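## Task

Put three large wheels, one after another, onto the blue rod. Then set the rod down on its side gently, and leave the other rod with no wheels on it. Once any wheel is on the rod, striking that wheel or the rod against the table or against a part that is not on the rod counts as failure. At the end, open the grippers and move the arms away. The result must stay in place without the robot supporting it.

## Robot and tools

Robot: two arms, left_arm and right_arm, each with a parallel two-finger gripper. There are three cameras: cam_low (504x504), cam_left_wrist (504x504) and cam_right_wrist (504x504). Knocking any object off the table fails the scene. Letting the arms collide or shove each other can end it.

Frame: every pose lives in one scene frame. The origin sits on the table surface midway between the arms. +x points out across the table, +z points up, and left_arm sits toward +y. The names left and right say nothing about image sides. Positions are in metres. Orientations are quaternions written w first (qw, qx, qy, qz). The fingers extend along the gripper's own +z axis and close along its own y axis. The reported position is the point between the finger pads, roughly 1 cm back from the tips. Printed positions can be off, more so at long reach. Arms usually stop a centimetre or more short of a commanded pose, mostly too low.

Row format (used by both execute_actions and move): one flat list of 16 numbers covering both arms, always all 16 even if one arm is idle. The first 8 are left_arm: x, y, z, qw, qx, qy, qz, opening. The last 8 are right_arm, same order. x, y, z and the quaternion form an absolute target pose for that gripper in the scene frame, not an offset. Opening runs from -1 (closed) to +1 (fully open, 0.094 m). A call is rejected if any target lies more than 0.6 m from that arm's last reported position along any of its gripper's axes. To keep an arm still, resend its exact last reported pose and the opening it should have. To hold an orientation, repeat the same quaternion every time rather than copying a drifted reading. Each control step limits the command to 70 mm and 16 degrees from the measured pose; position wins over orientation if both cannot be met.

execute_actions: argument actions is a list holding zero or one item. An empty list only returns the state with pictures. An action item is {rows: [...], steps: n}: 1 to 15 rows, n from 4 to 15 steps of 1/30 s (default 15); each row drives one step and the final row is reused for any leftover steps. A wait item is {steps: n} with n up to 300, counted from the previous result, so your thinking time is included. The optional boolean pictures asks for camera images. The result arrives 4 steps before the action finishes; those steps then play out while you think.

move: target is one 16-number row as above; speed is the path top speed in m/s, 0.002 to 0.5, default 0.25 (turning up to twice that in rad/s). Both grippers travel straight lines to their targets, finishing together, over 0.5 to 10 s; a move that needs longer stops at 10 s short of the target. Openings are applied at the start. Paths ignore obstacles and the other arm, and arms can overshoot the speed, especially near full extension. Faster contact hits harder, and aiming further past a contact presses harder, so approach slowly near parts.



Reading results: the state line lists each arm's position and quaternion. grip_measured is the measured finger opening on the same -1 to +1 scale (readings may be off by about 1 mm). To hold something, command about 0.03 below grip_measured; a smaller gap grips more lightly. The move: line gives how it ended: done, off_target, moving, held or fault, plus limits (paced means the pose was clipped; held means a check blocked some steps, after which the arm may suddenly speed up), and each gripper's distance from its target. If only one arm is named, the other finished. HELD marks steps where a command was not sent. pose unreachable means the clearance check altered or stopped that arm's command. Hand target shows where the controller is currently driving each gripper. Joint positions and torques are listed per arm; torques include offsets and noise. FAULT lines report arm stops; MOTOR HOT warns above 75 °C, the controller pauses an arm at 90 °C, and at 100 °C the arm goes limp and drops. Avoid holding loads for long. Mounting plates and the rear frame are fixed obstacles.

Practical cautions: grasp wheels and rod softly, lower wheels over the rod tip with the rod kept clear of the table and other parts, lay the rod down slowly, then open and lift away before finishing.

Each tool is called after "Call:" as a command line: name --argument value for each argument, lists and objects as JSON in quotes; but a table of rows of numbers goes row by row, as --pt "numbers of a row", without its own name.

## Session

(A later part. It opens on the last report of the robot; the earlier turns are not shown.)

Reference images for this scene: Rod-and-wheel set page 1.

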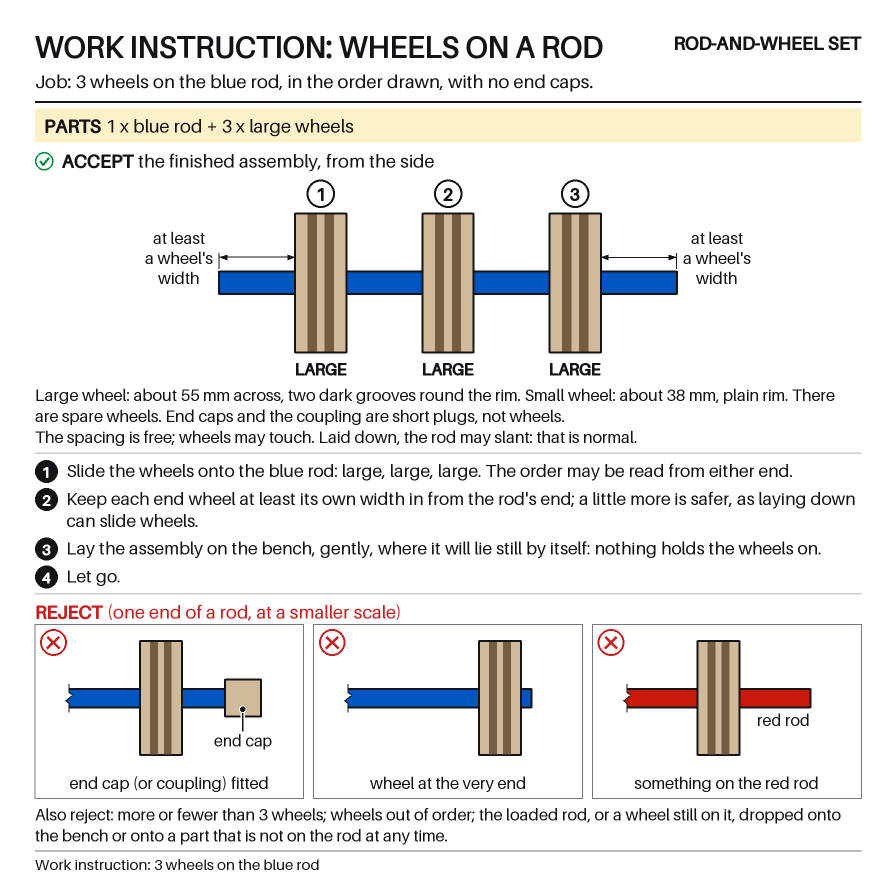

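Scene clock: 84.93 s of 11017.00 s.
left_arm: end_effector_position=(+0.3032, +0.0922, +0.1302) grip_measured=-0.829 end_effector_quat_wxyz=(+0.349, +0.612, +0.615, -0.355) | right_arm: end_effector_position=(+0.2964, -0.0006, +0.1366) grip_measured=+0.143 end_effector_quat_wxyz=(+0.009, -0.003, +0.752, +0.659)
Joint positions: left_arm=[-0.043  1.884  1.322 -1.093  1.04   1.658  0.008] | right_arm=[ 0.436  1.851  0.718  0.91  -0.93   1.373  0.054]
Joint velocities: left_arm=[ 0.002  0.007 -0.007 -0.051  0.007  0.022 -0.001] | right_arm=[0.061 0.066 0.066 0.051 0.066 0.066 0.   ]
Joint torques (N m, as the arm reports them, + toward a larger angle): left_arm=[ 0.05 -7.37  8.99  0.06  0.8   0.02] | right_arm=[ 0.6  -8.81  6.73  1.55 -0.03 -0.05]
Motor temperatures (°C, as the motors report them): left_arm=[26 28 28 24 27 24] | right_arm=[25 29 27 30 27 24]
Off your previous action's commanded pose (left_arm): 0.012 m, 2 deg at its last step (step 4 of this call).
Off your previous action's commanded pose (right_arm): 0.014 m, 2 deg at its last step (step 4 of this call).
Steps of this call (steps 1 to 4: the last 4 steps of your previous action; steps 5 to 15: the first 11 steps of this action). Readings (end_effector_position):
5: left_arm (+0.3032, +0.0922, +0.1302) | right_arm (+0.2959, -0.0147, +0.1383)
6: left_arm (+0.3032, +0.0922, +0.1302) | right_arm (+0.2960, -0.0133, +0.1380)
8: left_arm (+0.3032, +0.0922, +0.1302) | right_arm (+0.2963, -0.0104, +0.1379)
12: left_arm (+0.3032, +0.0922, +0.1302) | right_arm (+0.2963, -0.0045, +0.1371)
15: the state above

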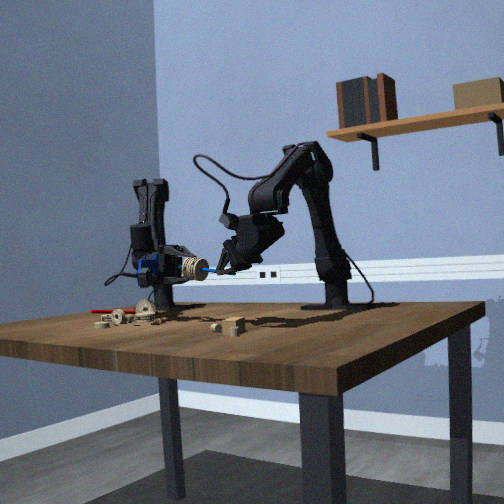

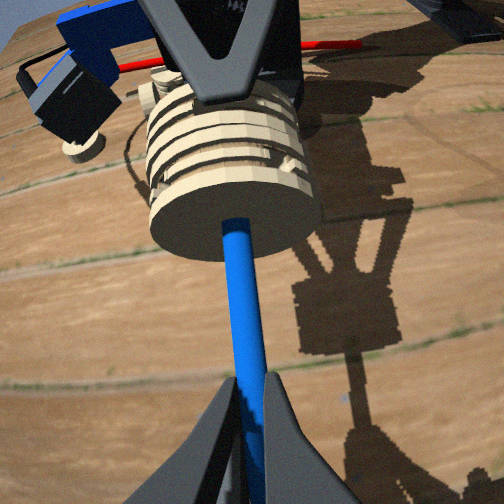

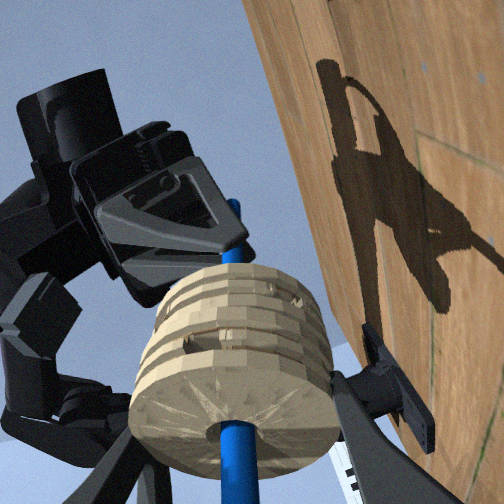

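Call:
execute_actions --actions '[{"rows": [[0.310,0.089,0.140,0.3642,0.6061,0.6061,-0.3642,-0.868,0.3023,0.008,0.1442,0.0234,-0.0113,0.7458,0.6663,0.13],[0.310,0.089,0.140,0.3642,0.6061,0.6061,-0.3642,-0.868,0.3023,0.008,0.1442,0.0234,-0.0113,0.7458,0.6663,0.145],[0.310,0.089,0.140,0.3642,0.6061,0.6061,-0.3642,-0.868,0.3023,0.008,0.1442,0.0234,-0.0113,0.7458,0.6663,0.16],[0.310,0.089,0.140,0.3642,0.6061,0.6061,-0.3642,-0.868,0.3023,0.008,0.1442,0.0234,-0.0113,0.7458,0.6663,0.175],[0.310,0.089,0.140,0.3642,0.6061,0.6061,-0.3642,-0.868,0.3023,0.008,0.1442,0.0234,-0.0113,0.7458,0.6663,0.195],[0.310,0.089,0.140,0.3642,0.6061,0.6061,-0.3642,-0.868,0.3023,0.008,0.1442,0.0234,-0.0113,0.7458,0.6663,0.22],[0.310,0.089,0.140,0.3642,0.6061,0.6061,-0.3642,-0.868,0.3023,0.008,0.1442,0.0234,-0.0113,0.7458,0.6663,0.26],[0.310,0.089,0.140,0.3642,0.6061,0.6061,-0.3642,-0.868,0.3023,0.008,0.1442,0.0234,-0.0113,0.7458,0.6663,0.33],[0.310,0.089,0.140,0.3642,0.6061,0.6061,-0.3642,-0.868,0.302,0.006,0.1442,0.0234,-0.0113,0.7458,0.6663,0.42],[0.310,0.089,0.140,0.3642,0.6061,0.6061,-0.3642,-0.868,0.3015,0.003,0.1442,0.0234,-0.0113,0.7458,0.6663,0.52],[0.310,0.089,0.140,0.3642,0.6061,0.6061,-0.3642,-0.868,0.301,0.0,0.1442,0.0234,-0.0113,0.7458,0.6663,0.62],[0.310,0.089,0.140,0.3642,0.6061,0.6061,-0.3642,-0.868,0.3005,-0.004,0.1443,0.0234,-0.0113,0.7458,0.6663,0.72],[0.310,0.089,0.140,0.3642,0.6061,0.6061,-0.3642,-0.868,0.300,-0.009,0.1445,0.0234,-0.0113,0.7458,0.6663,0.72],[0.310,0.089,0.140,0.3642,0.6061,0.6061,-0.3642,-0.868,0.2995,-0.015,0.1448,0.0234,-0.0113,0.7458,0.6663,0.72],[0.310,0.089,0.140,0.3642,0.6061,0.6061,-0.3642,-0.868,0.299,-0.022,0.1452,0.0234,-0.0113,0.7458,0.6663,0.72]], "steps": 15}]'

Call:
execute_actions --actions '[{"rows": [[0.310,0.089,0.140,0.3642,0.6061,0.6061,-0.3642,-0.868,0.299,-0.029,0.1456,0.0234,-0.0113,0.7458,0.6663,0.72],[0.310,0.089,0.140,0.3642,0.6061,0.6061,-0.3642,-0.868,0.299,-0.036,0.146,0.0234,-0.0113,0.7458,0.6663,0.72],[0.310,0.089,0.140,0.3642,0.6061,0.6061,-0.3642,-0.868,0.299,-0.043,0.1465,0.0234,-0.0113,0.7458,0.6663,0.72],[0.310,0.089,0.140,0.3642,0.6061,0.6061,-0.3642,-0.868,0.299,-0.050,0.147,0.0234,-0.0113,0.7458,0.6663,0.72],[0.310,0.089,0.140,0.3642,0.6061,0.6061,-0.3642,-0.868,0.299,-0.057,0.1475,0.0234,-0.0113,0.7458,0.6663,0.72],[0.310,0.089,0.140,0.3642,0.6061,0.6061,-0.3642,-0.868,0.299,-0.064,0.148,0.023,-0.018,0.749,0.662,0.72],[0.310,0.089,0.140,0.3642,0.6061,0.6061,-0.3642,-0.868,0.299,-0.071,0.148,0.023,-0.028,0.754,0.656,0.72],[0.310,0.089,0.140,0.3642,0.6061,0.6061,-0.3642,-0.868,0.299,-0.078,0.148,0.023,-0.041,0.760,0.648,0.72],[0.310,0.089,0.140,0.3642,0.6061,0.6061,-0.3642,-0.868,0.2995,-0.0845,0.148,0.022,-0.056,0.767,0.639,0.70],[0.310,0.089,0.140,0.3642,0.6061,0.6061,-0.3642,-0.868,0.300,-0.0905,0.148,0.022,-0.072,0.773,0.630,0.67],[0.310,0.089,0.140,0.3642,0.6061,0.6061,-0.3642,-0.868,0.3005,-0.096,0.148,0.022,-0.088,0.779,0.620,0.64],[0.310,0.089,0.140,0.3642,0.6061,0.6061,-0.3642,-0.868,0.301,-0.101,0.148,0.021,-0.104,0.785,0.610,0.61],[0.310,0.089,0.140,0.3642,0.6061,0.6061,-0.3642,-0.868,0.3015,-0.1055,0.148,0.021,-0.120,0.791,0.600,0.58],[0.310,0.089,0.140,0.3642,0.6061,0.6061,-0.3642,-0.868,0.302,-0.1095,0.148,0.021,-0.136,0.796,0.590,0.55],[0.310,0.089,0.140,0.3642,0.6061,0.6061,-0.3642,-0.868,0.3025,-0.113,0.148,0.020,-0.152,0.801,0.579,0.52]], "steps": 15}]'

Call:
execute_actions --actions '[{"rows": [[0.310,0.089,0.140,0.3642,0.6061,0.6061,-0.3642,-0.868,0.303,-0.116,0.1478,0.02,-0.168,0.805,0.568,0.49],[0.310,0.089,0.140,0.3642,0.6061,0.6061,-0.3642,-0.868,0.3033,-0.119,0.1475,0.02,-0.184,0.809,0.557,0.49],[0.310,0.089,0.140,0.3642,0.6061,0.6061,-0.3642,-0.868,0.3036,-0.122,0.147,0.019,-0.200,0.813,0.546,0.49],[0.310,0.089,0.140,0.3642,0.6061,0.6061,-0.3642,-0.868,0.3039,-0.1245,0.1465,0.019,-0.216,0.817,0.535,0.49],[0.310,0.089,0.140,0.3642,0.6061,0.6061,-0.3642,-0.868,0.3042,-0.127,0.146,0.018,-0.232,0.820,0.523,0.49],[0.310,0.089,0.140,0.3642,0.6061,0.6061,-0.3642,-0.868,0.3045,-0.1295,0.1455,0.018,-0.248,0.823,0.511,0.49],[0.310,0.089,0.140,0.3642,0.6061,0.6061,-0.3642,-0.868,0.3048,-0.132,0.145,0.018,-0.263,0.825,0.499,0.49],[0.310,0.089,0.140,0.3642,0.6061,0.6061,-0.3642,-0.868,0.3051,-0.134,0.1445,0.017,-0.279,0.827,0.487,0.49],[0.310,0.089,0.140,0.3642,0.6061,0.6061,-0.3642,-0.868,0.3054,-0.136,0.144,0.017,-0.294,0.829,0.475,0.49],[0.310,0.089,0.140,0.3642,0.6061,0.6061,-0.3642,-0.868,0.3057,-0.138,0.1435,0.016,-0.310,0.831,0.462,0.49],[0.310,0.089,0.140,0.3642,0.6061,0.6061,-0.3642,-0.868,0.306,-0.140,0.143,0.016,-0.325,0.832,0.449,0.49],[0.310,0.089,0.140,0.3642,0.6061,0.6061,-0.3642,-0.868,0.3063,-0.142,0.1425,0.015,-0.340,0.833,0.436,0.49],[0.310,0.089,0.140,0.3642,0.6061,0.6061,-0.3642,-0.868,0.3066,-0.144,0.142,0.015,-0.355,0.833,0.423,0.49],[0.310,0.089,0.140,0.3642,0.6061,0.6061,-0.3642,-0.868,0.3069,-0.146,0.1415,0.014,-0.370,0.833,0.410,0.49],[0.310,0.089,0.140,0.3642,0.6061,0.6061,-0.3642,-0.868,0.3072,-0.148,0.141,0.014,-0.385,0.833,0.397,0.49]], "steps": 15}]'

Call:
execute_actions --actions '[{"rows": [[0.310,0.089,0.140,0.3642,0.6061,0.6061,-0.3642,-0.868,0.3075,-0.1495,0.140,0.013,-0.400,0.832,0.383,0.49],[0.310,0.089,0.140,0.3642,0.6061,0.6061,-0.3642,-0.868,0.3078,-0.151,0.139,0.013,-0.414,0.831,0.370,0.49],[0.310,0.089,0.140,0.3642,0.6061,0.6061,-0.3642,-0.868,0.308,-0.1525,0.138,0.012,-0.429,0.830,0.356,0.49],[0.310,0.089,0.140,0.3642,0.6061,0.6061,-0.3642,-0.868,0.308,-0.154,0.137,0.012,-0.443,0.829,0.342,0.49],[0.310,0.089,0.140,0.3642,0.6061,0.6061,-0.3642,-0.868,0.308,-0.1555,0.136,0.011,-0.457,0.827,0.328,0.49],[0.310,0.089,0.140,0.3642,0.6061,0.6061,-0.3642,-0.868,0.308,-0.157,0.135,0.011,-0.471,0.824,0.314,0.49],[0.310,0.089,0.140,0.3642,0.6061,0.6061,-0.3642,-0.868,0.308,-0.158,0.134,0.01,-0.484,0.822,0.300,0.49],[0.310,0.089,0.140,0.3642,0.6061,0.6061,-0.3642,-0.868,0.308,-0.159,0.133,0.01,-0.498,0.819,0.285,0.49],[0.310,0.089,0.140,0.3642,0.6061,0.6061,-0.3642,-0.868,0.308,-0.160,0.132,0.009,-0.511,0.816,0.271,0.49],[0.310,0.089,0.140,0.3642,0.6061,0.6061,-0.3642,-0.868,0.308,-0.161,0.131,0.009,-0.524,0.812,0.256,0.49],[0.310,0.089,0.140,0.3642,0.6061,0.6061,-0.3642,-0.868,0.308,-0.162,0.130,0.008,-0.537,0.808,0.241,0.49],[0.310,0.089,0.140,0.3642,0.6061,0.6061,-0.3642,-0.868,0.308,-0.163,0.129,0.008,-0.550,0.804,0.227,0.49],[0.310,0.089,0.140,0.3642,0.6061,0.6061,-0.3642,-0.868,0.308,-0.164,0.128,0.007,-0.562,0.800,0.212,0.49],[0.310,0.089,0.140,0.3642,0.6061,0.6061,-0.3642,-0.868,0.308,-0.165,0.127,0.007,-0.574,0.795,0.197,0.49],[0.310,0.089,0.140,0.3642,0.6061,0.6061,-0.3642,-0.868,0.308,-0.1655,0.126,0.006,-0.586,0.790,0.182,0.49]], "steps": 15}]'

Call:
execute_actions --actions '[{"rows": [[0.310,0.089,0.140,0.3642,0.6061,0.6061,-0.3642,-0.868,0.308,-0.166,0.125,0.006,-0.598,0.784,0.167,0.49],[0.310,0.089,0.140,0.3642,0.6061,0.6061,-0.3642,-0.868,0.308,-0.166,0.124,0.005,-0.609,0.778,0.152,0.49],[0.310,0.089,0.140,0.3642,0.6061,0.6061,-0.3642,-0.868,0.308,-0.166,0.123,0.005,-0.620,0.772,0.137,0.49],[0.310,0.089,0.140,0.3642,0.6061,0.6061,-0.3642,-0.868,0.308,-0.166,0.122,0.004,-0.631,0.766,0.122,0.49],[0.310,0.089,0.140,0.3642,0.6061,0.6061,-0.3642,-0.868,0.308,-0.166,0.121,0.004,-0.642,0.759,0.107,0.49],[0.310,0.089,0.140,0.3642,0.6061,0.6061,-0.3642,-0.868,0.308,-0.166,0.120,0.003,-0.652,0.752,0.092,0.49],[0.310,0.089,0.140,0.3642,0.6061,0.6061,-0.3642,-0.868,0.308,-0.166,0.119,0.003,-0.662,0.745,0.077,0.49],[0.310,0.089,0.140,0.3642,0.6061,0.6061,-0.3642,-0.868,0.308,-0.166,0.118,0.002,-0.672,0.738,0.062,0.49],[0.310,0.089,0.140,0.3642,0.6061,0.6061,-0.3642,-0.868,0.308,-0.166,0.117,0.002,-0.681,0.731,0.047,0.49],[0.310,0.089,0.140,0.3642,0.6061,0.6061,-0.3642,-0.868,0.308,-0.166,0.116,0.001,-0.689,0.724,0.033,0.49],[0.310,0.089,0.140,0.3642,0.6061,0.6061,-0.3642,-0.868,0.308,-0.166,0.115,0.001,-0.696,0.718,0.021,0.49],[0.310,0.089,0.140,0.3642,0.6061,0.6061,-0.3642,-0.868,0.308,-0.166,0.114,0.0,-0.701,0.713,0.011,0.49],[0.310,0.089,0.140,0.3642,0.6061,0.6061,-0.3642,-0.868,0.308,-0.166,0.113,0.0,-0.705,0.709,0.004,0.49],[0.310,0.089,0.140,0.3642,0.6061,0.6061,-0.3642,-0.868,0.308,-0.166,0.112,0.0,-0.7071,0.7071,0.0,0.49],[0.310,0.089,0.140,0.3642,0.6061,0.6061,-0.3642,-0.868,0.308,-0.166,0.111,0.0,-0.7071,0.7071,0.0,0.49]], "steps": 15}]'

Call:
execute_actions --actions '[{"rows": [[0.310,0.089,0.140,0.3642,0.6061,0.6061,-0.3642,-0.868,0.308,-0.166,0.110,0.0,-0.7071,0.7071,0.0,0.49]], "steps": 12}]' --pictures true

Scene clock: 94.07 s of 11017.00 s.
left_arm: end_effector_position=(+0.3032, +0.0922, +0.1302) grip_measured=-0.829 end_effector_quat_wxyz=(+0.349, +0.612, +0.615, -0.355) | right_arm: end_effector_position=(+0.2972, +0.0011, +0.1370) grip_measured=+0.567 end_effector_quat_wxyz=(+0.011, -0.002, +0.752, +0.659)
Joint positions: left_arm=[-0.043  1.884  1.322 -1.093  1.04   1.658  0.008] | right_arm=[ 0.441  1.855  0.721  0.916 -0.922  1.377  0.074]
Joint velocities: left_arm=[ 0.002  0.002  0.012 -0.022 -0.081 -0.007 -0.001] | right_arm=[-0.007  0.002  0.012  0.022 -0.007 -0.007  0.104]
Joint torques (N m, as the arm reports them, + toward a larger angle): left_arm=[ 0.01 -7.22  9.01  0.06  0.79  0.  ] | right_arm=[ -0.87 -10.23   5.59   1.54  -0.17  -0.07]
Motor temperatures (°C, as the motors report them): left_arm=[26 28 28 24 27 24] | right_arm=[25 29 28 31 27 24]
Off your previous action's commanded pose (left_arm): 0.012 m, 2 deg at its last step (step 4 of this call).
Off your previous action's commanded pose (right_arm): 0.012 m, 2 deg at its last step (step 4 of this call).
Steps of this call (steps 1 to 4: the last 4 steps of your previous action; steps 5 to 90: nothing new was sent; then 5.77 s passed at rest; steps 91 to 101: the first 11 steps of this action). Readings (end_effector_position):
91: left_arm (+0.3032, +0.0922, +0.1302) | right_arm (+0.2965, +0.0011, +0.1363)
92: left_arm (+0.3032, +0.0922, +0.1302) | right_arm (+0.2965, +0.0011, +0.1363)
94: left_arm (+0.3032, +0.0922, +0.1302) | right_arm (+0.2965, +0.0011, +0.1363)
98: left_arm (+0.3032, +0.0922, +0.1302) | right_arm (+0.2971, +0.0011, +0.1365)
101: the state above

Scene clock: 94.57 s of 11017.00 s.
left_arm: end_effector_position=(+0.3032, +0.0922, +0.1302) grip_measured=-0.829 end_effector_quat_wxyz=(+0.349, +0.612, +0.615, -0.355) | right_arm: end_effector_position=(+0.3165, -0.0799, +0.1518) grip_measured=+0.656 end_effector_quat_wxyz=(+0.049, -0.013, +0.746, +0.664)
Joint positions: left_arm=[-0.043  1.884  1.322 -1.093  1.04   1.658  0.008] | right_arm=[ 0.189  1.713  0.625  0.817 -1.13   1.234  0.078]
Joint velocities: left_arm=[ 0.007 -0.002 -0.012 -0.051  0.081 -0.022  0.001] | right_arm=[-0.696 -0.315 -0.007 -0.799 -0.769 -0.96  -0.03 ]
Joint torques (N m, as the arm reports them, + toward a larger angle): left_arm=[ 0.08 -7.39  8.98  0.05  0.83  0.02] | right_arm=[-0.4  -9.71  5.31  1.08 -0.26 -0.14]
Motor temperatures (°C, as the motors report them): left_arm=[26 28 28 24 27 24] | right_arm=[25 29 28 31 27 24]
Off your previous action's commanded pose (left_arm): 0.012 m, 2 deg at its last step (step 4 of this call).
Off your previous action's commanded pose (right_arm): 0.019 m, 2 deg at its last step (step 4 of this call).
Steps of this call (steps 1 to 4: the last 4 steps of your previous action; steps 5 to 15: the first 11 steps of this action). Readings (end_effector_position):
5: left_arm (+0.3032, +0.0922, +0.1302) | right_arm (+0.3011, -0.0097, +0.1381)
6: left_arm (+0.3032, +0.0922, +0.1302) | right_arm (+0.3025, -0.0159, +0.1386)
8: left_arm (+0.3032, +0.0922, +0.1302) | right_arm (+0.3057, -0.0299, +0.1401)
12: left_arm (+0.3032, +0.0922, +0.1302) | right_arm (+0.3121, -0.0590, +0.1461)
15: the state above

Scene clock: 95.07 s of 11017.00 s.
left_arm: end_effector_position=(+0.3032, +0.0922, +0.1302) grip_measured=-0.829 end_effector_quat_wxyz=(+0.349, +0.612, +0.615, -0.355) | right_arm: end_effector_position=(+0.3092, -0.1335, +0.1399) grip_measured=+0.492 end_effector_quat_wxyz=(+0.090, -0.102, +0.755, +0.642)
Joint positions: left_arm=[-0.043  1.884  1.322 -1.093  1.04   1.658  0.008] | right_arm=[ 0.01   1.636  0.662  0.283 -1.316  0.623  0.07 ]
Joint velocities: left_arm=[-0.017  0.002 -0.007 -0.037 -0.066  0.007 -0.   ] | right_arm=[-0.173 -0.168  0.173 -1.018 -0.007 -1.209 -0.001]
Joint torques (N m, as the arm reports them, + toward a larger angle): left_arm=[ 0.06 -7.39  8.98  0.06  0.82  0.02] | right_arm=[-0.55 -9.86  6.91  0.86 -0.5  -0.17]
Motor temperatures (°C, as the motors report them): left_arm=[26 28 28 24 27 24] | right_arm=[25 29 28 31 27 24]
Off your previous action's commanded pose (left_arm): 0.012 m, 2 deg at its last step (step 4 of this call).
Off your previous action's commanded pose (right_arm): 0.016 m, 17 deg at its last step (step 4 of this call); orientation clipped at that step.
Steps of this call (steps 1 to 4: the last 4 steps of your previous action; steps 5 to 15: the first 11 steps of this action). Readings (end_effector_position):
5: left_arm (+0.3032, +0.0922, +0.1302) | right_arm (+0.3151, -0.1084, +0.1468)
6: left_arm (+0.3032, +0.0922, +0.1302) | right_arm (+0.3137, -0.1122, +0.1447)
8: left_arm (+0.3032, +0.0922, +0.1302) | right_arm (+0.3106, -0.1182, +0.1413)
12: left_arm (+0.3032, +0.0922, +0.1302) | right_arm (+0.3088, -0.1274, +0.1396)
15: the state above

Scene clock: 95.57 s of 11017.00 s.
left_arm: end_effector_position=(+0.3032, +0.0922, +0.1302) grip_measured=-0.829 end_effector_quat_wxyz=(+0.349, +0.612, +0.615, -0.355) | right_arm: end_effector_position=(+0.3101, -0.1550, +0.1319) grip_measured=+0.492 end_effector_quat_wxyz=(+0.160, -0.194, +0.792, +0.557)
Joint positions: left_arm=[-0.043  1.884  1.322 -1.093  1.04   1.658  0.008] | right_arm=[-0.037  1.582  0.8   -0.303 -1.189 -0.002  0.07 ]
Joint velocities: left_arm=[-0.007 -0.012 -0.007 -0.022  0.022 -0.037 -0.   ] | right_arm=[-0.007 -0.002  0.51  -1.223  0.549 -1.165  0.   ]
Joint torques (N m, as the arm reports them, + toward a larger angle): left_arm=[ 0.07 -7.38  8.99  0.06  0.82  0.03] | right_arm=[-0.28 -9.78  7.29  0.61 -0.49 -0.09]
Motor temperatures (°C, as the motors report them): left_arm=[26 28 28 24 27 24] | right_arm=[25 29 28 31 27 24]
Off your previous action's commanded pose (left_arm): 0.012 m, 2 deg at its last step (step 4 of this call).
Off your previous action's commanded pose (right_arm): 0.007 m, 43 deg at its last step (step 4 of this call); orientation clipped at that step.
Steps of this call (steps 1 to 4: the last 4 steps of your previous action; steps 5 to 15: the first 11 steps of this action). Readings (end_effector_position):
5: left_arm (+0.3032, +0.0922, +0.1302) | right_arm (+0.3083, -0.1427, +0.1395)
6: left_arm (+0.3032, +0.0922, +0.1302) | right_arm (+0.3085, -0.1443, +0.1389)
8: left_arm (+0.3032, +0.0922, +0.1302) | right_arm (+0.3084, -0.1472, +0.1369)
12: left_arm (+0.3032, +0.0922, +0.1302) | right_arm (+0.3086, -0.1520, +0.1332)
15: the state above

Scene clock: 96.07 s of 11017.00 s.
left_arm: end_effector_position=(+0.3032, +0.0922, +0.1302) grip_measured=-0.829 end_effector_quat_wxyz=(+0.349, +0.612, +0.615, -0.355) | right_arm: end_effector_position=(+0.3135, -0.1576, +0.1300) grip_measured=+0.492 end_effector_quat_wxyz=(+0.181, -0.415, +0.819, +0.353)
Joint positions: left_arm=[-0.043  1.884  1.322 -1.093  1.04   1.658  0.008] | right_arm=[ 0.082  1.589  1.097 -0.802 -0.778 -0.56   0.07 ]
Joint velocities: left_arm=[ 0.007 -0.007  0.012 -0.022 -0.007 -0.007 -0.   ] | right_arm=[ 0.413  0.134  0.525 -0.681  0.96  -0.93   0.001]
Joint torques (N m, as the arm reports them, + toward a larger angle): left_arm=[ 0.06 -7.39  8.97  0.06  0.83  0.02] | right_arm=[ 0.81 -6.06  7.15  0.34 -0.48 -0.07]
Motor temperatures (°C, as the motors report them): left_arm=[26 28 28 24 27 24] | right_arm=[25 29 28 31 27 24]
Off your previous action's commanded pose (left_arm): 0.012 m, 2 deg at its last step (step 4 of this call).
Off your previous action's commanded pose (right_arm): 0.009 m, 59 deg at its last step (step 4 of this call); orientation clipped at that step.
Steps of this call (steps 1 to 4: the last 4 steps of your previous action; steps 5 to 15: the first 11 steps of this action). Readings (end_effector_position):
5: left_arm (+0.3032, +0.0922, +0.1302) | right_arm (+0.3153, -0.1619, +0.1300)
6: left_arm (+0.3032, +0.0922, +0.1302) | right_arm (+0.3158, -0.1628, +0.1296)
8: left_arm (+0.3032, +0.0922, +0.1302) | right_arm (+0.3156, -0.1629, +0.1291)
12: left_arm (+0.3032, +0.0922, +0.1302) | right_arm (+0.3140, -0.1600, +0.1305)
15: the state above

Scene clock: 96.47 s of 11017.00 s.
left_arm: end_effector_position=(+0.3032, +0.0922, +0.1302) grip_measured=-0.829 end_effector_quat_wxyz=(+0.349, +0.612, +0.615, -0.355) | right_arm: end_effector_position=(+0.3101, -0.1518, +0.1158) grip_measured=+0.492 end_effector_quat_wxyz=(+0.114, -0.615, +0.765, +0.155)
Joint positions: left_arm=[-0.043  1.884  1.322 -1.093  1.04   1.658  0.008] | right_arm=[ 0.293  1.69   1.328 -1.039 -0.351 -0.848  0.07 ]
Joint velocities: left_arm=[-0.002 -0.022 -0.007 -0.007 -0.051  0.007 -0.001] | right_arm=[ 0.554  0.32   0.647 -0.652  1.092 -0.476  0.002]
Joint torques (N m, as the arm reports them, + toward a larger angle): left_arm=[ 0.08 -7.38  8.98  0.06  0.82  0.02] | right_arm=[ 0.79 -7.9   7.46  0.24 -0.31 -0.06]
Motor temperatures (°C, as the motors report them): left_arm=[26 28 28 24 27 24] | right_arm=[25 29 28 31 27 24]
Off your previous action's commanded pose (left_arm): 0.012 m, 2 deg at its last step (step 4 of this call).
Off your previous action's commanded pose (right_arm): 0.016 m, 48 deg at its last step (step 4 of this call); orientation clipped at that step.
Steps of this call (steps 1 to 4: the last 4 steps of your previous action; steps 5 to 12: the first 8 steps of this action). Readings (end_effector_position):
5: left_arm (+0.3032, +0.0922, +0.1302) | right_arm (+0.3108, -0.1553, +0.1212)
6: left_arm (+0.3032, +0.0922, +0.1302) | right_arm (+0.3103, -0.1551, +0.1194)
8: left_arm (+0.3032, +0.0922, +0.1302) | right_arm (+0.3097, -0.1545, +0.1172)
12: the state above

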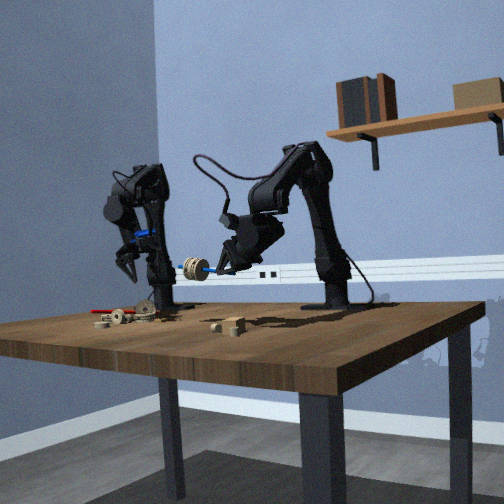

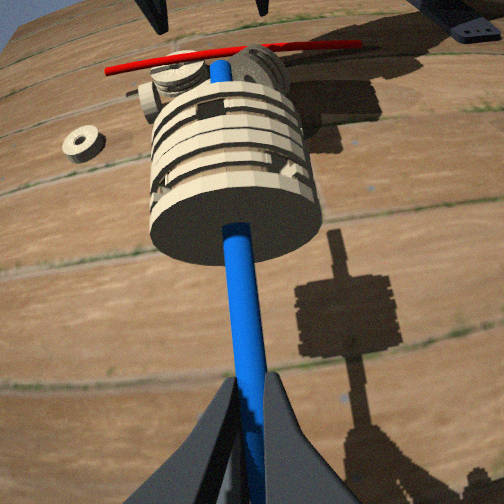

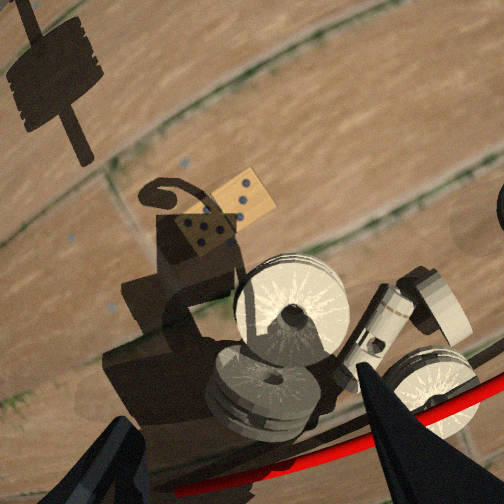

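Call:
zoom_image --camera "cam_right_wrist" --region '[150, 150, 500, 500]'

Call:
execute_actions --actions '[{"rows": [[0.310,0.089,0.140,0.3642,0.6061,0.6061,-0.3642,-0.868,0.308,-0.166,0.110,0.0,-0.7071,0.7071,0.0,0.49]], "steps": 14}]' --pictures true

Region (150, 150, 500, 500) of cam_right_wrist's 504x504 image, scaled by 1.440, with more detail than that image has.

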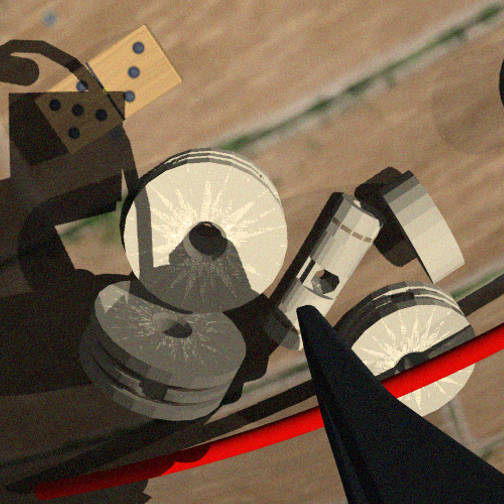

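Scene clock: 96.97 s of 11017.00 s.
left_arm: end_effector_position=(+0.3032, +0.0922, +0.1302) grip_measured=-0.829 end_effector_quat_wxyz=(+0.349, +0.612, +0.615, -0.355) | right_arm: end_effector_position=(+0.3063, -0.1640, +0.1054) grip_measured=+0.492 end_effector_quat_wxyz=(+0.006, -0.702, +0.712, +0.011)
Joint positions: left_arm=[-0.043  1.884  1.322 -1.093  1.04   1.658  0.008] | right_arm=[ 0.435  1.814  1.49  -1.238 -0.024 -0.938  0.07 ]
Joint velocities: left_arm=[-0.002  0.032  0.017  0.007 -0.051  0.007 -0.001] | right_arm=[ 0.007  0.002 -0.002 -0.11   0.183 -0.095 -0.   ]
Joint torques (N m, as the arm reports them, + toward a larger angle): left_arm=[ 0.06 -7.39  8.98  0.06  0.82  0.02] | right_arm=[ 0.56 -9.14  7.52 -0.09  0.03  0.  ]
Motor temperatures (°C, as the motors report them): left_arm=[26 28 28 24 27 24] | right_arm=[25 29 28 31 27 24]
Off your previous action's commanded pose (left_arm): 0.012 m, 2 deg at its last step (step 4 of this call).
Off your previous action's commanded pose (right_arm): 0.018 m, 15 deg at its last step (step 4 of this call); orientation clipped at that step.
Steps of this call (steps 1 to 4: the last 4 steps of your previous action; step 5: nothing new was sent; steps 6 to 15: the first 10 steps of this action). Readings (end_effector_position):
6: left_arm (+0.3032, +0.0922, +0.1302) | right_arm (+0.3097, -0.1478, +0.1133)
7: left_arm (+0.3032, +0.0922, +0.1302) | right_arm (+0.3094, -0.1484, +0.1124)
9: left_arm (+0.3032, +0.0922, +0.1302) | right_arm (+0.3088, -0.1510, +0.1100)
13: left_arm (+0.3032, +0.0922, +0.1302) | right_arm (+0.3072, -0.1608, +0.1060)
15: the state above

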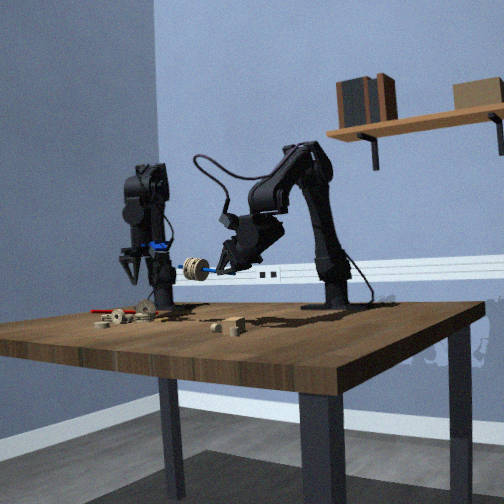

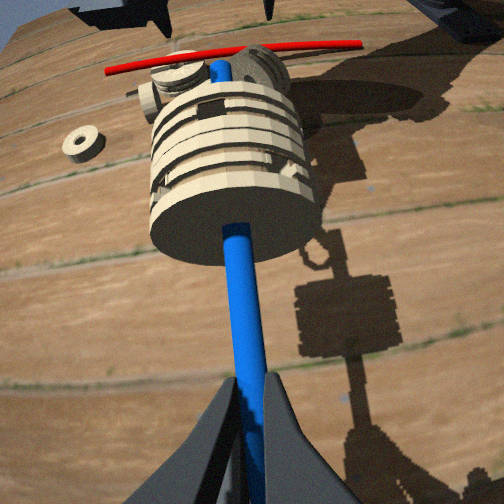

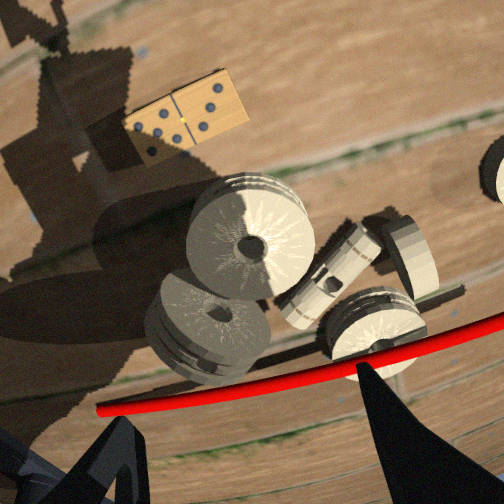

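Call:
execute_actions --actions '[{"rows": [[0.310,0.089,0.140,0.3642,0.6061,0.6061,-0.3642,-0.868,0.3084,-0.166,0.107,0.0,-0.698,0.716,0.0,0.47],[0.310,0.089,0.140,0.3642,0.6061,0.6061,-0.3642,-0.868,0.3088,-0.1661,0.1035,0.0,-0.688,0.7257,0.0,0.45],[0.310,0.089,0.140,0.3642,0.6061,0.6061,-0.3642,-0.868,0.3092,-0.1662,0.0995,0.0,-0.677,0.736,0.0,0.43],[0.310,0.089,0.140,0.3642,0.6061,0.6061,-0.3642,-0.868,0.3096,-0.1663,0.0955,0.0,-0.666,0.746,0.0,0.41],[0.310,0.089,0.140,0.3642,0.6061,0.6061,-0.3642,-0.868,0.310,-0.1664,0.0915,0.0,-0.655,0.7556,0.0,0.39],[0.310,0.089,0.140,0.3642,0.6061,0.6061,-0.3642,-0.868,0.3104,-0.1665,0.0875,0.0,-0.644,0.765,0.0,0.37],[0.310,0.089,0.140,0.3642,0.6061,0.6061,-0.3642,-0.868,0.3108,-0.1666,0.0835,0.0,-0.633,0.774,0.0,0.35],[0.310,0.089,0.140,0.3642,0.6061,0.6061,-0.3642,-0.868,0.3112,-0.1667,0.0795,0.0,-0.622,0.783,0.0,0.33],[0.310,0.089,0.140,0.3642,0.6061,0.6061,-0.3642,-0.868,0.3115,-0.1668,0.0755,0.0,-0.611,0.7916,0.0,0.31],[0.310,0.089,0.140,0.3642,0.6061,0.6061,-0.3642,-0.868,0.3118,-0.1669,0.072,0.0,-0.601,0.799,0.0,0.30],[0.310,0.089,0.140,0.3642,0.6061,0.6061,-0.3642,-0.868,0.312,-0.167,0.069,0.0,-0.5948,0.8039,0.0,0.30],[0.310,0.089,0.140,0.3642,0.6061,0.6061,-0.3642,-0.868,0.312,-0.167,0.066,0.0,-0.5948,0.8039,0.0,0.30],[0.310,0.089,0.140,0.3642,0.6061,0.6061,-0.3642,-0.868,0.312,-0.167,0.064,0.0,-0.5948,0.8039,0.0,0.30],[0.310,0.089,0.140,0.3642,0.6061,0.6061,-0.3642,-0.868,0.312,-0.167,0.0625,0.0,-0.5948,0.8039,0.0,0.30],[0.310,0.089,0.140,0.3642,0.6061,0.6061,-0.3642,-0.868,0.312,-0.167,0.062,0.0,-0.5948,0.8039,0.0,0.30]], "steps": 15}]'

Call:
execute_actions --actions '[{"steps": 13}]' --pictures true

Scene clock: 99.83 s of 11017.00 s.
left_arm: end_effector_position=(+0.3032, +0.0922, +0.1302) grip_measured=-0.829 end_effector_quat_wxyz=(+0.349, +0.612, +0.615, -0.355) | right_arm: end_effector_position=(+0.3062, -0.1686, +0.0871) grip_measured=+0.303 end_effector_quat_wxyz=(-0.003, -0.638, +0.770, +0.002)
Joint positions: left_arm=[-0.043  1.884  1.322 -1.093  1.04   1.658  0.008] | right_arm=[ 0.435  1.827  1.434 -1.185 -0.004 -0.765  0.061]
Joint velocities: left_arm=[-0.002  0.002 -0.007  0.095 -0.037  0.007 -0.   ] | right_arm=[ 0.002  0.149 -0.354  0.359  0.037  0.535 -0.004]
Joint torques (N m, as the arm reports them, + toward a larger angle): left_arm=[ 0.06 -7.39  8.99  0.06  0.83  0.02] | right_arm=[-0.41 -8.94  4.61  0.19  0.04  0.1 ]
Motor temperatures (°C, as the motors report them): left_arm=[26 28 28 24 27 24] | right_arm=[25 29 28 31 27 24]
Off your previous action's commanded pose (left_arm): 0.012 m, 2 deg at its last step (step 4 of this call).
Off your previous action's commanded pose (right_arm): 0.005 m, 1 deg at its last step (step 4 of this call).
Steps of this call (steps 1 to 4: the last 4 steps of your previous action; steps 5 to 75: nothing new was sent; steps 76 to 86: the first 11 steps of this action). Readings (end_effector_position):
76: left_arm (+0.3032, +0.0922, +0.1302) | right_arm (+0.3051, -0.1693, +0.1054)
77: left_arm (+0.3032, +0.0922, +0.1302) | right_arm (+0.3051, -0.1693, +0.1054)
79: left_arm (+0.3032, +0.0922, +0.1302) | right_arm (+0.3058, -0.1688, +0.1054)
83: left_arm (+0.3032, +0.0922, +0.1302) | right_arm (+0.3078, -0.1674, +0.0994)
86: the state above

Scene clock: 100.27 s of 11017.00 s.
left_arm: end_effector_position=(+0.3032, +0.0922, +0.1302) grip_measured=-0.829 end_effector_quat_wxyz=(+0.349, +0.612, +0.615, -0.355) | right_arm: end_effector_position=(+0.3080, -0.1673, +0.0664) grip_measured=+0.302 end_effector_quat_wxyz=(-0.005, -0.602, +0.799, +0.002)
Joint positions: left_arm=[-0.043  1.884  1.322 -1.093  1.04   1.658  0.008] | right_arm=[ 0.435  1.854  1.384 -1.112 -0.004 -0.673  0.061]
Joint velocities: left_arm=[ 0.002  0.002 -0.017 -0.037 -0.139  0.051  0.001] | right_arm=[ 0.017 -0.012 -0.007  0.037  0.022  0.022 -0.   ]
Joint torques (N m, as the arm reports them, + toward a larger angle): left_arm=[ 0.07 -7.39  8.98  0.05  0.82  0.02] | right_arm=[ -0.25 -10.21   4.81   0.2    0.05   0.1 ]
Motor temperatures (°C, as the motors report them): left_arm=[26 28 28 24 27 24] | right_arm=[25 29 28 30 27 24]
Hand target (left_arm): +0.310, +0.089, +0.140; +0.364, +0.606, +0.607, -0.363
Hand target (right_arm): +0.311, -0.168, +0.062; -0.001, -0.595, +0.804, +0.001
Off the commanded pose (left_arm): 0.012 m, 2 deg.
Off the commanded pose (right_arm): 0.006 m, 1 deg.
Kept back: nothing.
Steps of this call (steps 1 to 4: the last 4 steps of your previous action; steps 5 to 13: nothing new was sent). Readings (end_effector_position):
1: left_arm (+0.3032, +0.0922, +0.1302) | right_arm (+0.3056, -0.1690, +0.0825)
2: left_arm (+0.3032, +0.0922, +0.1302) | right_arm (+0.3049, -0.1695, +0.0780)
4: left_arm (+0.3032, +0.0922, +0.1302) | right_arm (+0.3039, -0.1702, +0.0707)
8: left_arm (+0.3032, +0.0922, +0.1302) | right_arm (+0.3052, -0.1692, +0.0665)
13: the state above

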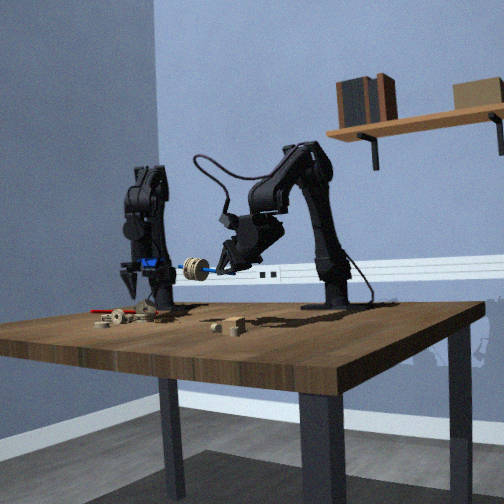

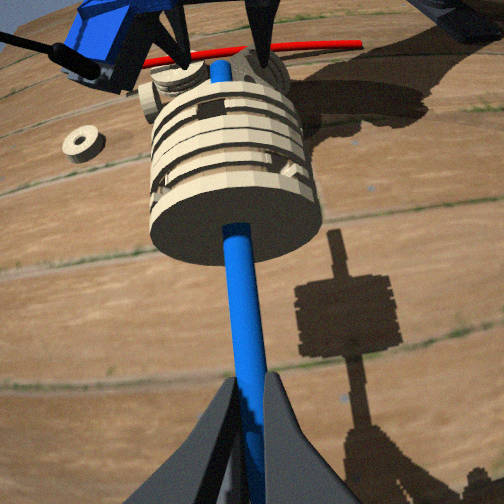

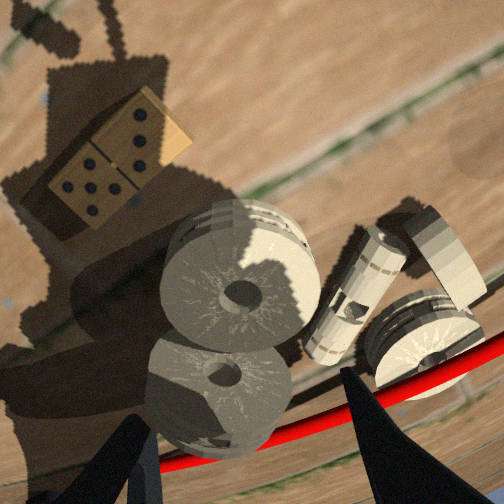

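Call:
execute_actions --actions '[{"rows": [[0.310,0.089,0.140,0.3642,0.6061,0.6061,-0.3642,-0.868,0.313,-0.1663,0.0605,0.0,-0.5948,0.8039,0.0,0.30],[0.310,0.089,0.140,0.3642,0.6061,0.6061,-0.3642,-0.868,0.314,-0.1656,0.0587,0.0,-0.5948,0.8039,0.0,0.30],[0.310,0.089,0.140,0.3642,0.6061,0.6061,-0.3642,-0.868,0.315,-0.1649,0.0566,0.0,-0.5948,0.8039,0.0,0.30],[0.310,0.089,0.140,0.3642,0.6061,0.6061,-0.3642,-0.868,0.3158,-0.1643,0.0544,0.0,-0.5948,0.8039,0.0,0.30],[0.310,0.089,0.140,0.3642,0.6061,0.6061,-0.3642,-0.868,0.3162,-0.164,0.0522,0.0,-0.5948,0.8039,0.0,0.30],[0.310,0.089,0.140,0.3642,0.6061,0.6061,-0.3642,-0.868,0.3162,-0.164,0.050,0.0,-0.5948,0.8039,0.0,0.30],[0.310,0.089,0.140,0.3642,0.6061,0.6061,-0.3642,-0.868,0.3162,-0.164,0.0478,0.0,-0.5948,0.8039,0.0,0.30],[0.310,0.089,0.140,0.3642,0.6061,0.6061,-0.3642,-0.868,0.3162,-0.164,0.0456,0.0,-0.5948,0.8039,0.0,0.30],[0.310,0.089,0.140,0.3642,0.6061,0.6061,-0.3642,-0.868,0.3162,-0.164,0.0434,0.0,-0.5948,0.8039,0.0,0.30],[0.310,0.089,0.140,0.3642,0.6061,0.6061,-0.3642,-0.868,0.316,-0.1641,0.0412,0.0,-0.5948,0.8039,0.0,0.30],[0.310,0.089,0.140,0.3642,0.6061,0.6061,-0.3642,-0.868,0.3157,-0.1643,0.039,0.0,-0.5948,0.8039,0.0,0.30],[0.310,0.089,0.140,0.3642,0.6061,0.6061,-0.3642,-0.868,0.3154,-0.1645,0.0368,0.0,-0.5948,0.8039,0.0,0.30],[0.310,0.089,0.140,0.3642,0.6061,0.6061,-0.3642,-0.868,0.3151,-0.1647,0.035,0.0,-0.5948,0.8039,0.0,0.30],[0.310,0.089,0.140,0.3642,0.6061,0.6061,-0.3642,-0.868,0.3148,-0.1649,0.0335,0.0,-0.5948,0.8039,0.0,0.30],[0.310,0.089,0.140,0.3642,0.6061,0.6061,-0.3642,-0.868,0.3145,-0.1651,0.0325,0.0,-0.5948,0.8039,0.0,0.30]], "steps": 15}]'

Call:
execute_actions --actions '[{"steps": 14}]' --pictures true

Scene clock: 101.40 s of 11017.00 s.
left_arm: end_effector_position=(+0.3032, +0.0922, +0.1302) grip_measured=-0.829 end_effector_quat_wxyz=(+0.349, +0.612, +0.615, -0.355) | right_arm: end_effector_position=(+0.3132, -0.1635, +0.0523) grip_measured=+0.302 end_effector_quat_wxyz=(+0.000, -0.599, +0.801, +0.002)
Joint positions: left_arm=[-0.043  1.884  1.322 -1.093  1.04   1.658  0.008] | right_arm=[ 0.435  1.881  1.362 -1.052 -0.004 -0.666  0.061]
Joint velocities: left_arm=[ 0.007 -0.002 -0.022  0.022 -0.051  0.007 -0.   ] | right_arm=[ 0.002  0.051 -0.212  0.198 -0.037  0.081 -0.001]
Joint torques (N m, as the arm reports them, + toward a larger angle): left_arm=[ 0.07 -7.38  9.    0.06  0.83  0.02] | right_arm=[-0.45 -9.39  4.43  0.18  0.09  0.11]
Motor temperatures (°C, as the motors report them): left_arm=[26 28 28 24 27 24] | right_arm=[25 29 28 30 27 24]
Steps of this call (steps 1 to 23: nothing new was sent; steps 24 to 34: the first 11 steps of this action). Readings (end_effector_position):
24: left_arm (+0.3032, +0.0922, +0.1302) | right_arm (+0.3090, -0.1665, +0.0664)
25: left_arm (+0.3032, +0.0922, +0.1302) | right_arm (+0.3094, -0.1662, +0.0664)
27: left_arm (+0.3032, +0.0922, +0.1302) | right_arm (+0.3105, -0.1654, +0.0655)
31: left_arm (+0.3032, +0.0922, +0.1302) | right_arm (+0.3138, -0.1631, +0.0593)
34: the state above

Scene clock: 101.87 s of 11017.00 s.
left_arm: end_effector_position=(+0.3032, +0.0922, +0.1302) grip_measured=-0.829 end_effector_quat_wxyz=(+0.349, +0.612, +0.615, -0.355) | right_arm: end_effector_position=(+0.3126, -0.1640, +0.0391) grip_measured=+0.302 end_effector_quat_wxyz=(+0.001, -0.599, +0.801, +0.002)
Joint positions: left_arm=[-0.043  1.884  1.322 -1.093  1.04   1.658  0.008] | right_arm=[ 0.435  1.892  1.323 -1.    -0.004 -0.666  0.061]
Joint velocities: left_arm=[ 0.007 -0.002 -0.012 -0.051  0.022 -0.037 -0.   ] | right_arm=[-0.012 -0.002  0.002 -0.007  0.022  0.022  0.   ]
Joint torques (N m, as the arm reports them, + toward a larger angle): left_arm=[ 0.08 -7.37  8.98  0.06  0.83  0.02] | right_arm=[-0.27 -9.88  4.64  0.21  0.02  0.06]
Motor temperatures (°C, as the motors report them): left_arm=[26 28 28 24 28 24] | right_arm=[25 29 28 30 27 24]
Hand target (left_arm): +0.310, +0.089, +0.140; +0.364, +0.606, +0.607, -0.363
Hand target (right_arm): +0.314, -0.166, +0.033; -0.001, -0.595, +0.804, +0.000
Off the commanded pose (left_arm): 0.012 m, 2 deg.
Off the commanded pose (right_arm): 0.007 m, 1 deg.
Kept back: nothing.
Steps of this call (steps 1 to 4: the last 4 steps of your previous action; steps 5 to 14: nothing new was sent). Readings (end_effector_position):
1: left_arm (+0.3032, +0.0922, +0.1302) | right_arm (+0.3126, -0.1640, +0.0497)
2: left_arm (+0.3032, +0.0922, +0.1302) | right_arm (+0.3120, -0.1644, +0.0473)
4: left_arm (+0.3032, +0.0922, +0.1302) | right_arm (+0.3107, -0.1654, +0.0428)
8: left_arm (+0.3032, +0.0922, +0.1302) | right_arm (+0.3104, -0.1655, +0.0391)
14: the state above

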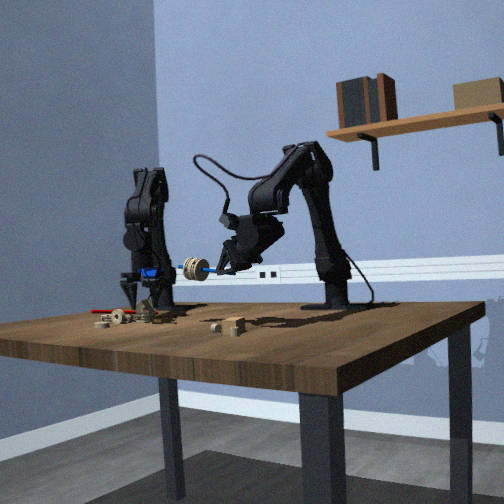

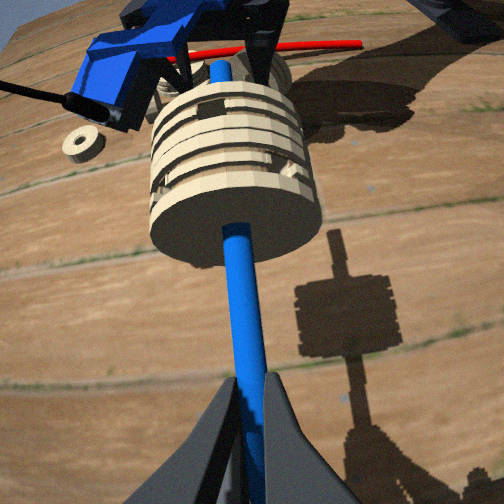

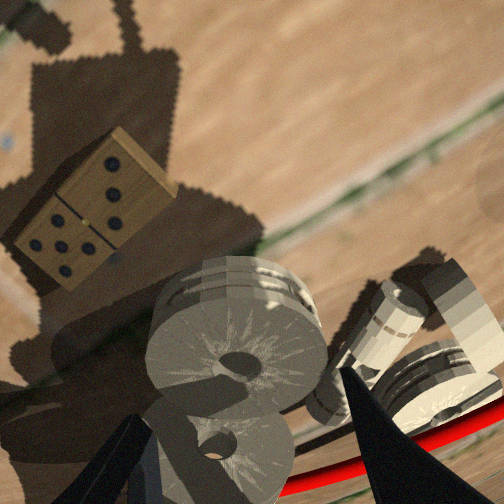

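Call:
execute_actions --actions '[{"rows": [[0.310,0.089,0.140,0.3642,0.6061,0.6061,-0.3642,-0.868,0.3149,-0.1649,0.0312,0.0,-0.5948,0.8039,0.0,0.30],[0.310,0.089,0.140,0.3642,0.6061,0.6061,-0.3642,-0.868,0.3153,-0.1647,0.0297,0.0,-0.5948,0.8039,0.0,0.30],[0.310,0.089,0.140,0.3642,0.6061,0.6061,-0.3642,-0.868,0.3157,-0.1645,0.0281,0.0,-0.5948,0.8039,0.0,0.30],[0.310,0.089,0.140,0.3642,0.6061,0.6061,-0.3642,-0.868,0.316,-0.1643,0.0265,0.0,-0.5948,0.8039,0.0,0.30],[0.310,0.089,0.140,0.3642,0.6061,0.6061,-0.3642,-0.868,0.316,-0.1643,0.0249,0.0,-0.5948,0.8039,0.0,0.30],[0.310,0.089,0.140,0.3642,0.6061,0.6061,-0.3642,-0.868,0.316,-0.1643,0.0233,0.0,-0.5948,0.8039,0.0,0.30],[0.310,0.089,0.140,0.3642,0.6061,0.6061,-0.3642,-0.868,0.316,-0.1643,0.0217,0.0,-0.5948,0.8039,0.0,0.30],[0.310,0.089,0.140,0.3642,0.6061,0.6061,-0.3642,-0.868,0.316,-0.1643,0.0201,0.0,-0.5948,0.8039,0.0,0.30],[0.310,0.089,0.140,0.3642,0.6061,0.6061,-0.3642,-0.868,0.316,-0.1643,0.0185,0.0,-0.5948,0.8039,0.0,0.30],[0.310,0.089,0.140,0.3642,0.6061,0.6061,-0.3642,-0.868,0.3158,-0.1644,0.0169,0.0,-0.5948,0.8039,0.0,0.30],[0.310,0.089,0.140,0.3642,0.6061,0.6061,-0.3642,-0.868,0.3156,-0.1645,0.0153,0.0,-0.5948,0.8039,0.0,0.29],[0.310,0.089,0.140,0.3642,0.6061,0.6061,-0.3642,-0.868,0.3154,-0.1646,0.0137,0.0,-0.5948,0.8039,0.0,0.28],[0.310,0.089,0.140,0.3642,0.6061,0.6061,-0.3642,-0.868,0.3152,-0.1647,0.0121,0.0,-0.5948,0.8039,0.0,0.27],[0.310,0.089,0.140,0.3642,0.6061,0.6061,-0.3642,-0.868,0.315,-0.1648,0.0107,0.0,-0.5948,0.8039,0.0,0.26],[0.310,0.089,0.140,0.3642,0.6061,0.6061,-0.3642,-0.868,0.3148,-0.1649,0.0095,0.0,-0.5948,0.8039,0.0,0.26]], "steps": 15}]'

Call:
execute_actions --actions '[{"steps": 13}]' --pictures true

Scene clock: 102.97 s of 11017.00 s.
left_arm: end_effector_position=(+0.3032, +0.0922, +0.1302) grip_measured=-0.829 end_effector_quat_wxyz=(+0.349, +0.612, +0.615, -0.355) | right_arm: end_effector_position=(+0.3145, -0.1626, +0.0277) grip_measured=+0.296 end_effector_quat_wxyz=(+0.002, -0.599, +0.801, +0.002)
Joint positions: left_arm=[-0.043  1.884  1.322 -1.093  1.04   1.658  0.008] | right_arm=[ 0.435  1.912  1.301 -0.955 -0.004 -0.666  0.061]
Joint velocities: left_arm=[-0.002 -0.007 -0.007 -0.022 -0.037  0.007 -0.   ] | right_arm=[-0.012  0.1   -0.173  0.125 -0.022 -0.022 -0.008]
Joint torques (N m, as the arm reports them, + toward a larger angle): left_arm=[ 0.07 -7.38  9.    0.06  0.82  0.02] | right_arm=[-0.24 -9.8   4.22  0.19  0.05  0.07]
Motor temperatures (°C, as the motors report them): left_arm=[26 28 28 24 28 24] | right_arm=[25 29 28 30 27 24]
Steps of this call (steps 1 to 22: nothing new was sent; steps 23 to 33: the first 11 steps of this action). Readings (end_effector_position):
23: left_arm (+0.3032, +0.0922, +0.1302) | right_arm (+0.3133, -0.1635, +0.0391)
24: left_arm (+0.3032, +0.0922, +0.1302) | right_arm (+0.3135, -0.1633, +0.0391)
26: left_arm (+0.3032, +0.0922, +0.1302) | right_arm (+0.3145, -0.1627, +0.0388)
30: left_arm (+0.3032, +0.0922, +0.1302) | right_arm (+0.3163, -0.1613, +0.0341)
33: the state above

Scene clock: 103.40 s of 11017.00 s.
left_arm: end_effector_position=(+0.3032, +0.0922, +0.1302) grip_measured=-0.829 end_effector_quat_wxyz=(+0.349, +0.612, +0.615, -0.355) | right_arm: end_effector_position=(+0.3137, -0.1632, +0.0166) grip_measured=+0.262 end_effector_quat_wxyz=(+0.002, -0.599, +0.801, +0.002)
Joint positions: left_arm=[-0.043  1.884  1.322 -1.093  1.04   1.658  0.008] | right_arm=[ 0.435  1.926  1.273 -0.915 -0.004 -0.666  0.059]
Joint velocities: left_arm=[ 0.002  0.002 -0.012 -0.022 -0.022  0.007 -0.001] | right_arm=[-0.002 -0.002 -0.002 -0.051  0.037 -0.066 -0.001]
Joint torques (N m, as the arm reports them, + toward a larger angle): left_arm=[ 0.06 -7.38  8.99  0.06  0.82  0.02] | right_arm=[-0.26 -9.9   4.22  0.22  0.04  0.05]
Motor temperatures (°C, as the motors report them): left_arm=[26 28 28 24 28 24] | right_arm=[25 29 28 30 27 24]
Hand target (left_arm): +0.310, +0.089, +0.140; +0.364, +0.606, +0.607, -0.363
Hand target (right_arm): +0.314, -0.165, +0.010; -0.000, -0.595, +0.804, +0.000
Off the commanded pose (left_arm): 0.012 m, 2 deg.
Off the commanded pose (right_arm): 0.007 m, 1 deg.
Kept back: nothing.
Steps of this call (steps 1 to 4: the last 4 steps of your previous action; steps 5 to 13: nothing new was sent). Readings (end_effector_position):
1: left_arm (+0.3032, +0.0922, +0.1302) | right_arm (+0.3138, -0.1631, +0.0255)
2: left_arm (+0.3032, +0.0922, +0.1302) | right_arm (+0.3132, -0.1635, +0.0234)
4: left_arm (+0.3032, +0.0922, +0.1302) | right_arm (+0.3122, -0.1643, +0.0197)
8: left_arm (+0.3032, +0.0922, +0.1302) | right_arm (+0.3121, -0.1643, +0.0166)
13: the state above

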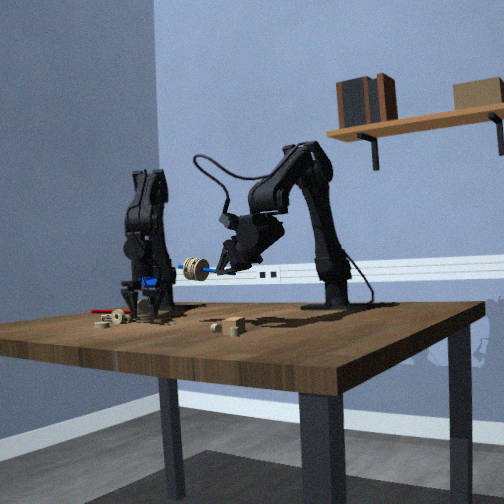

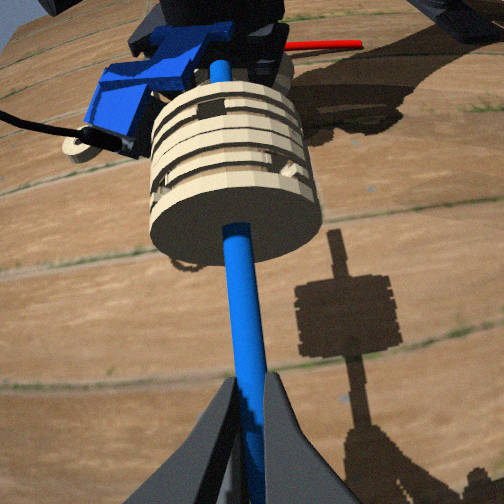

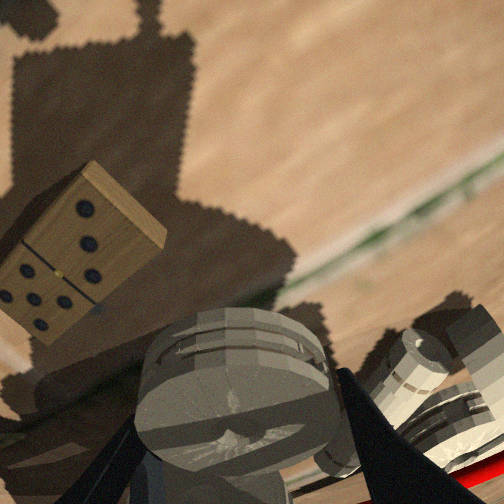

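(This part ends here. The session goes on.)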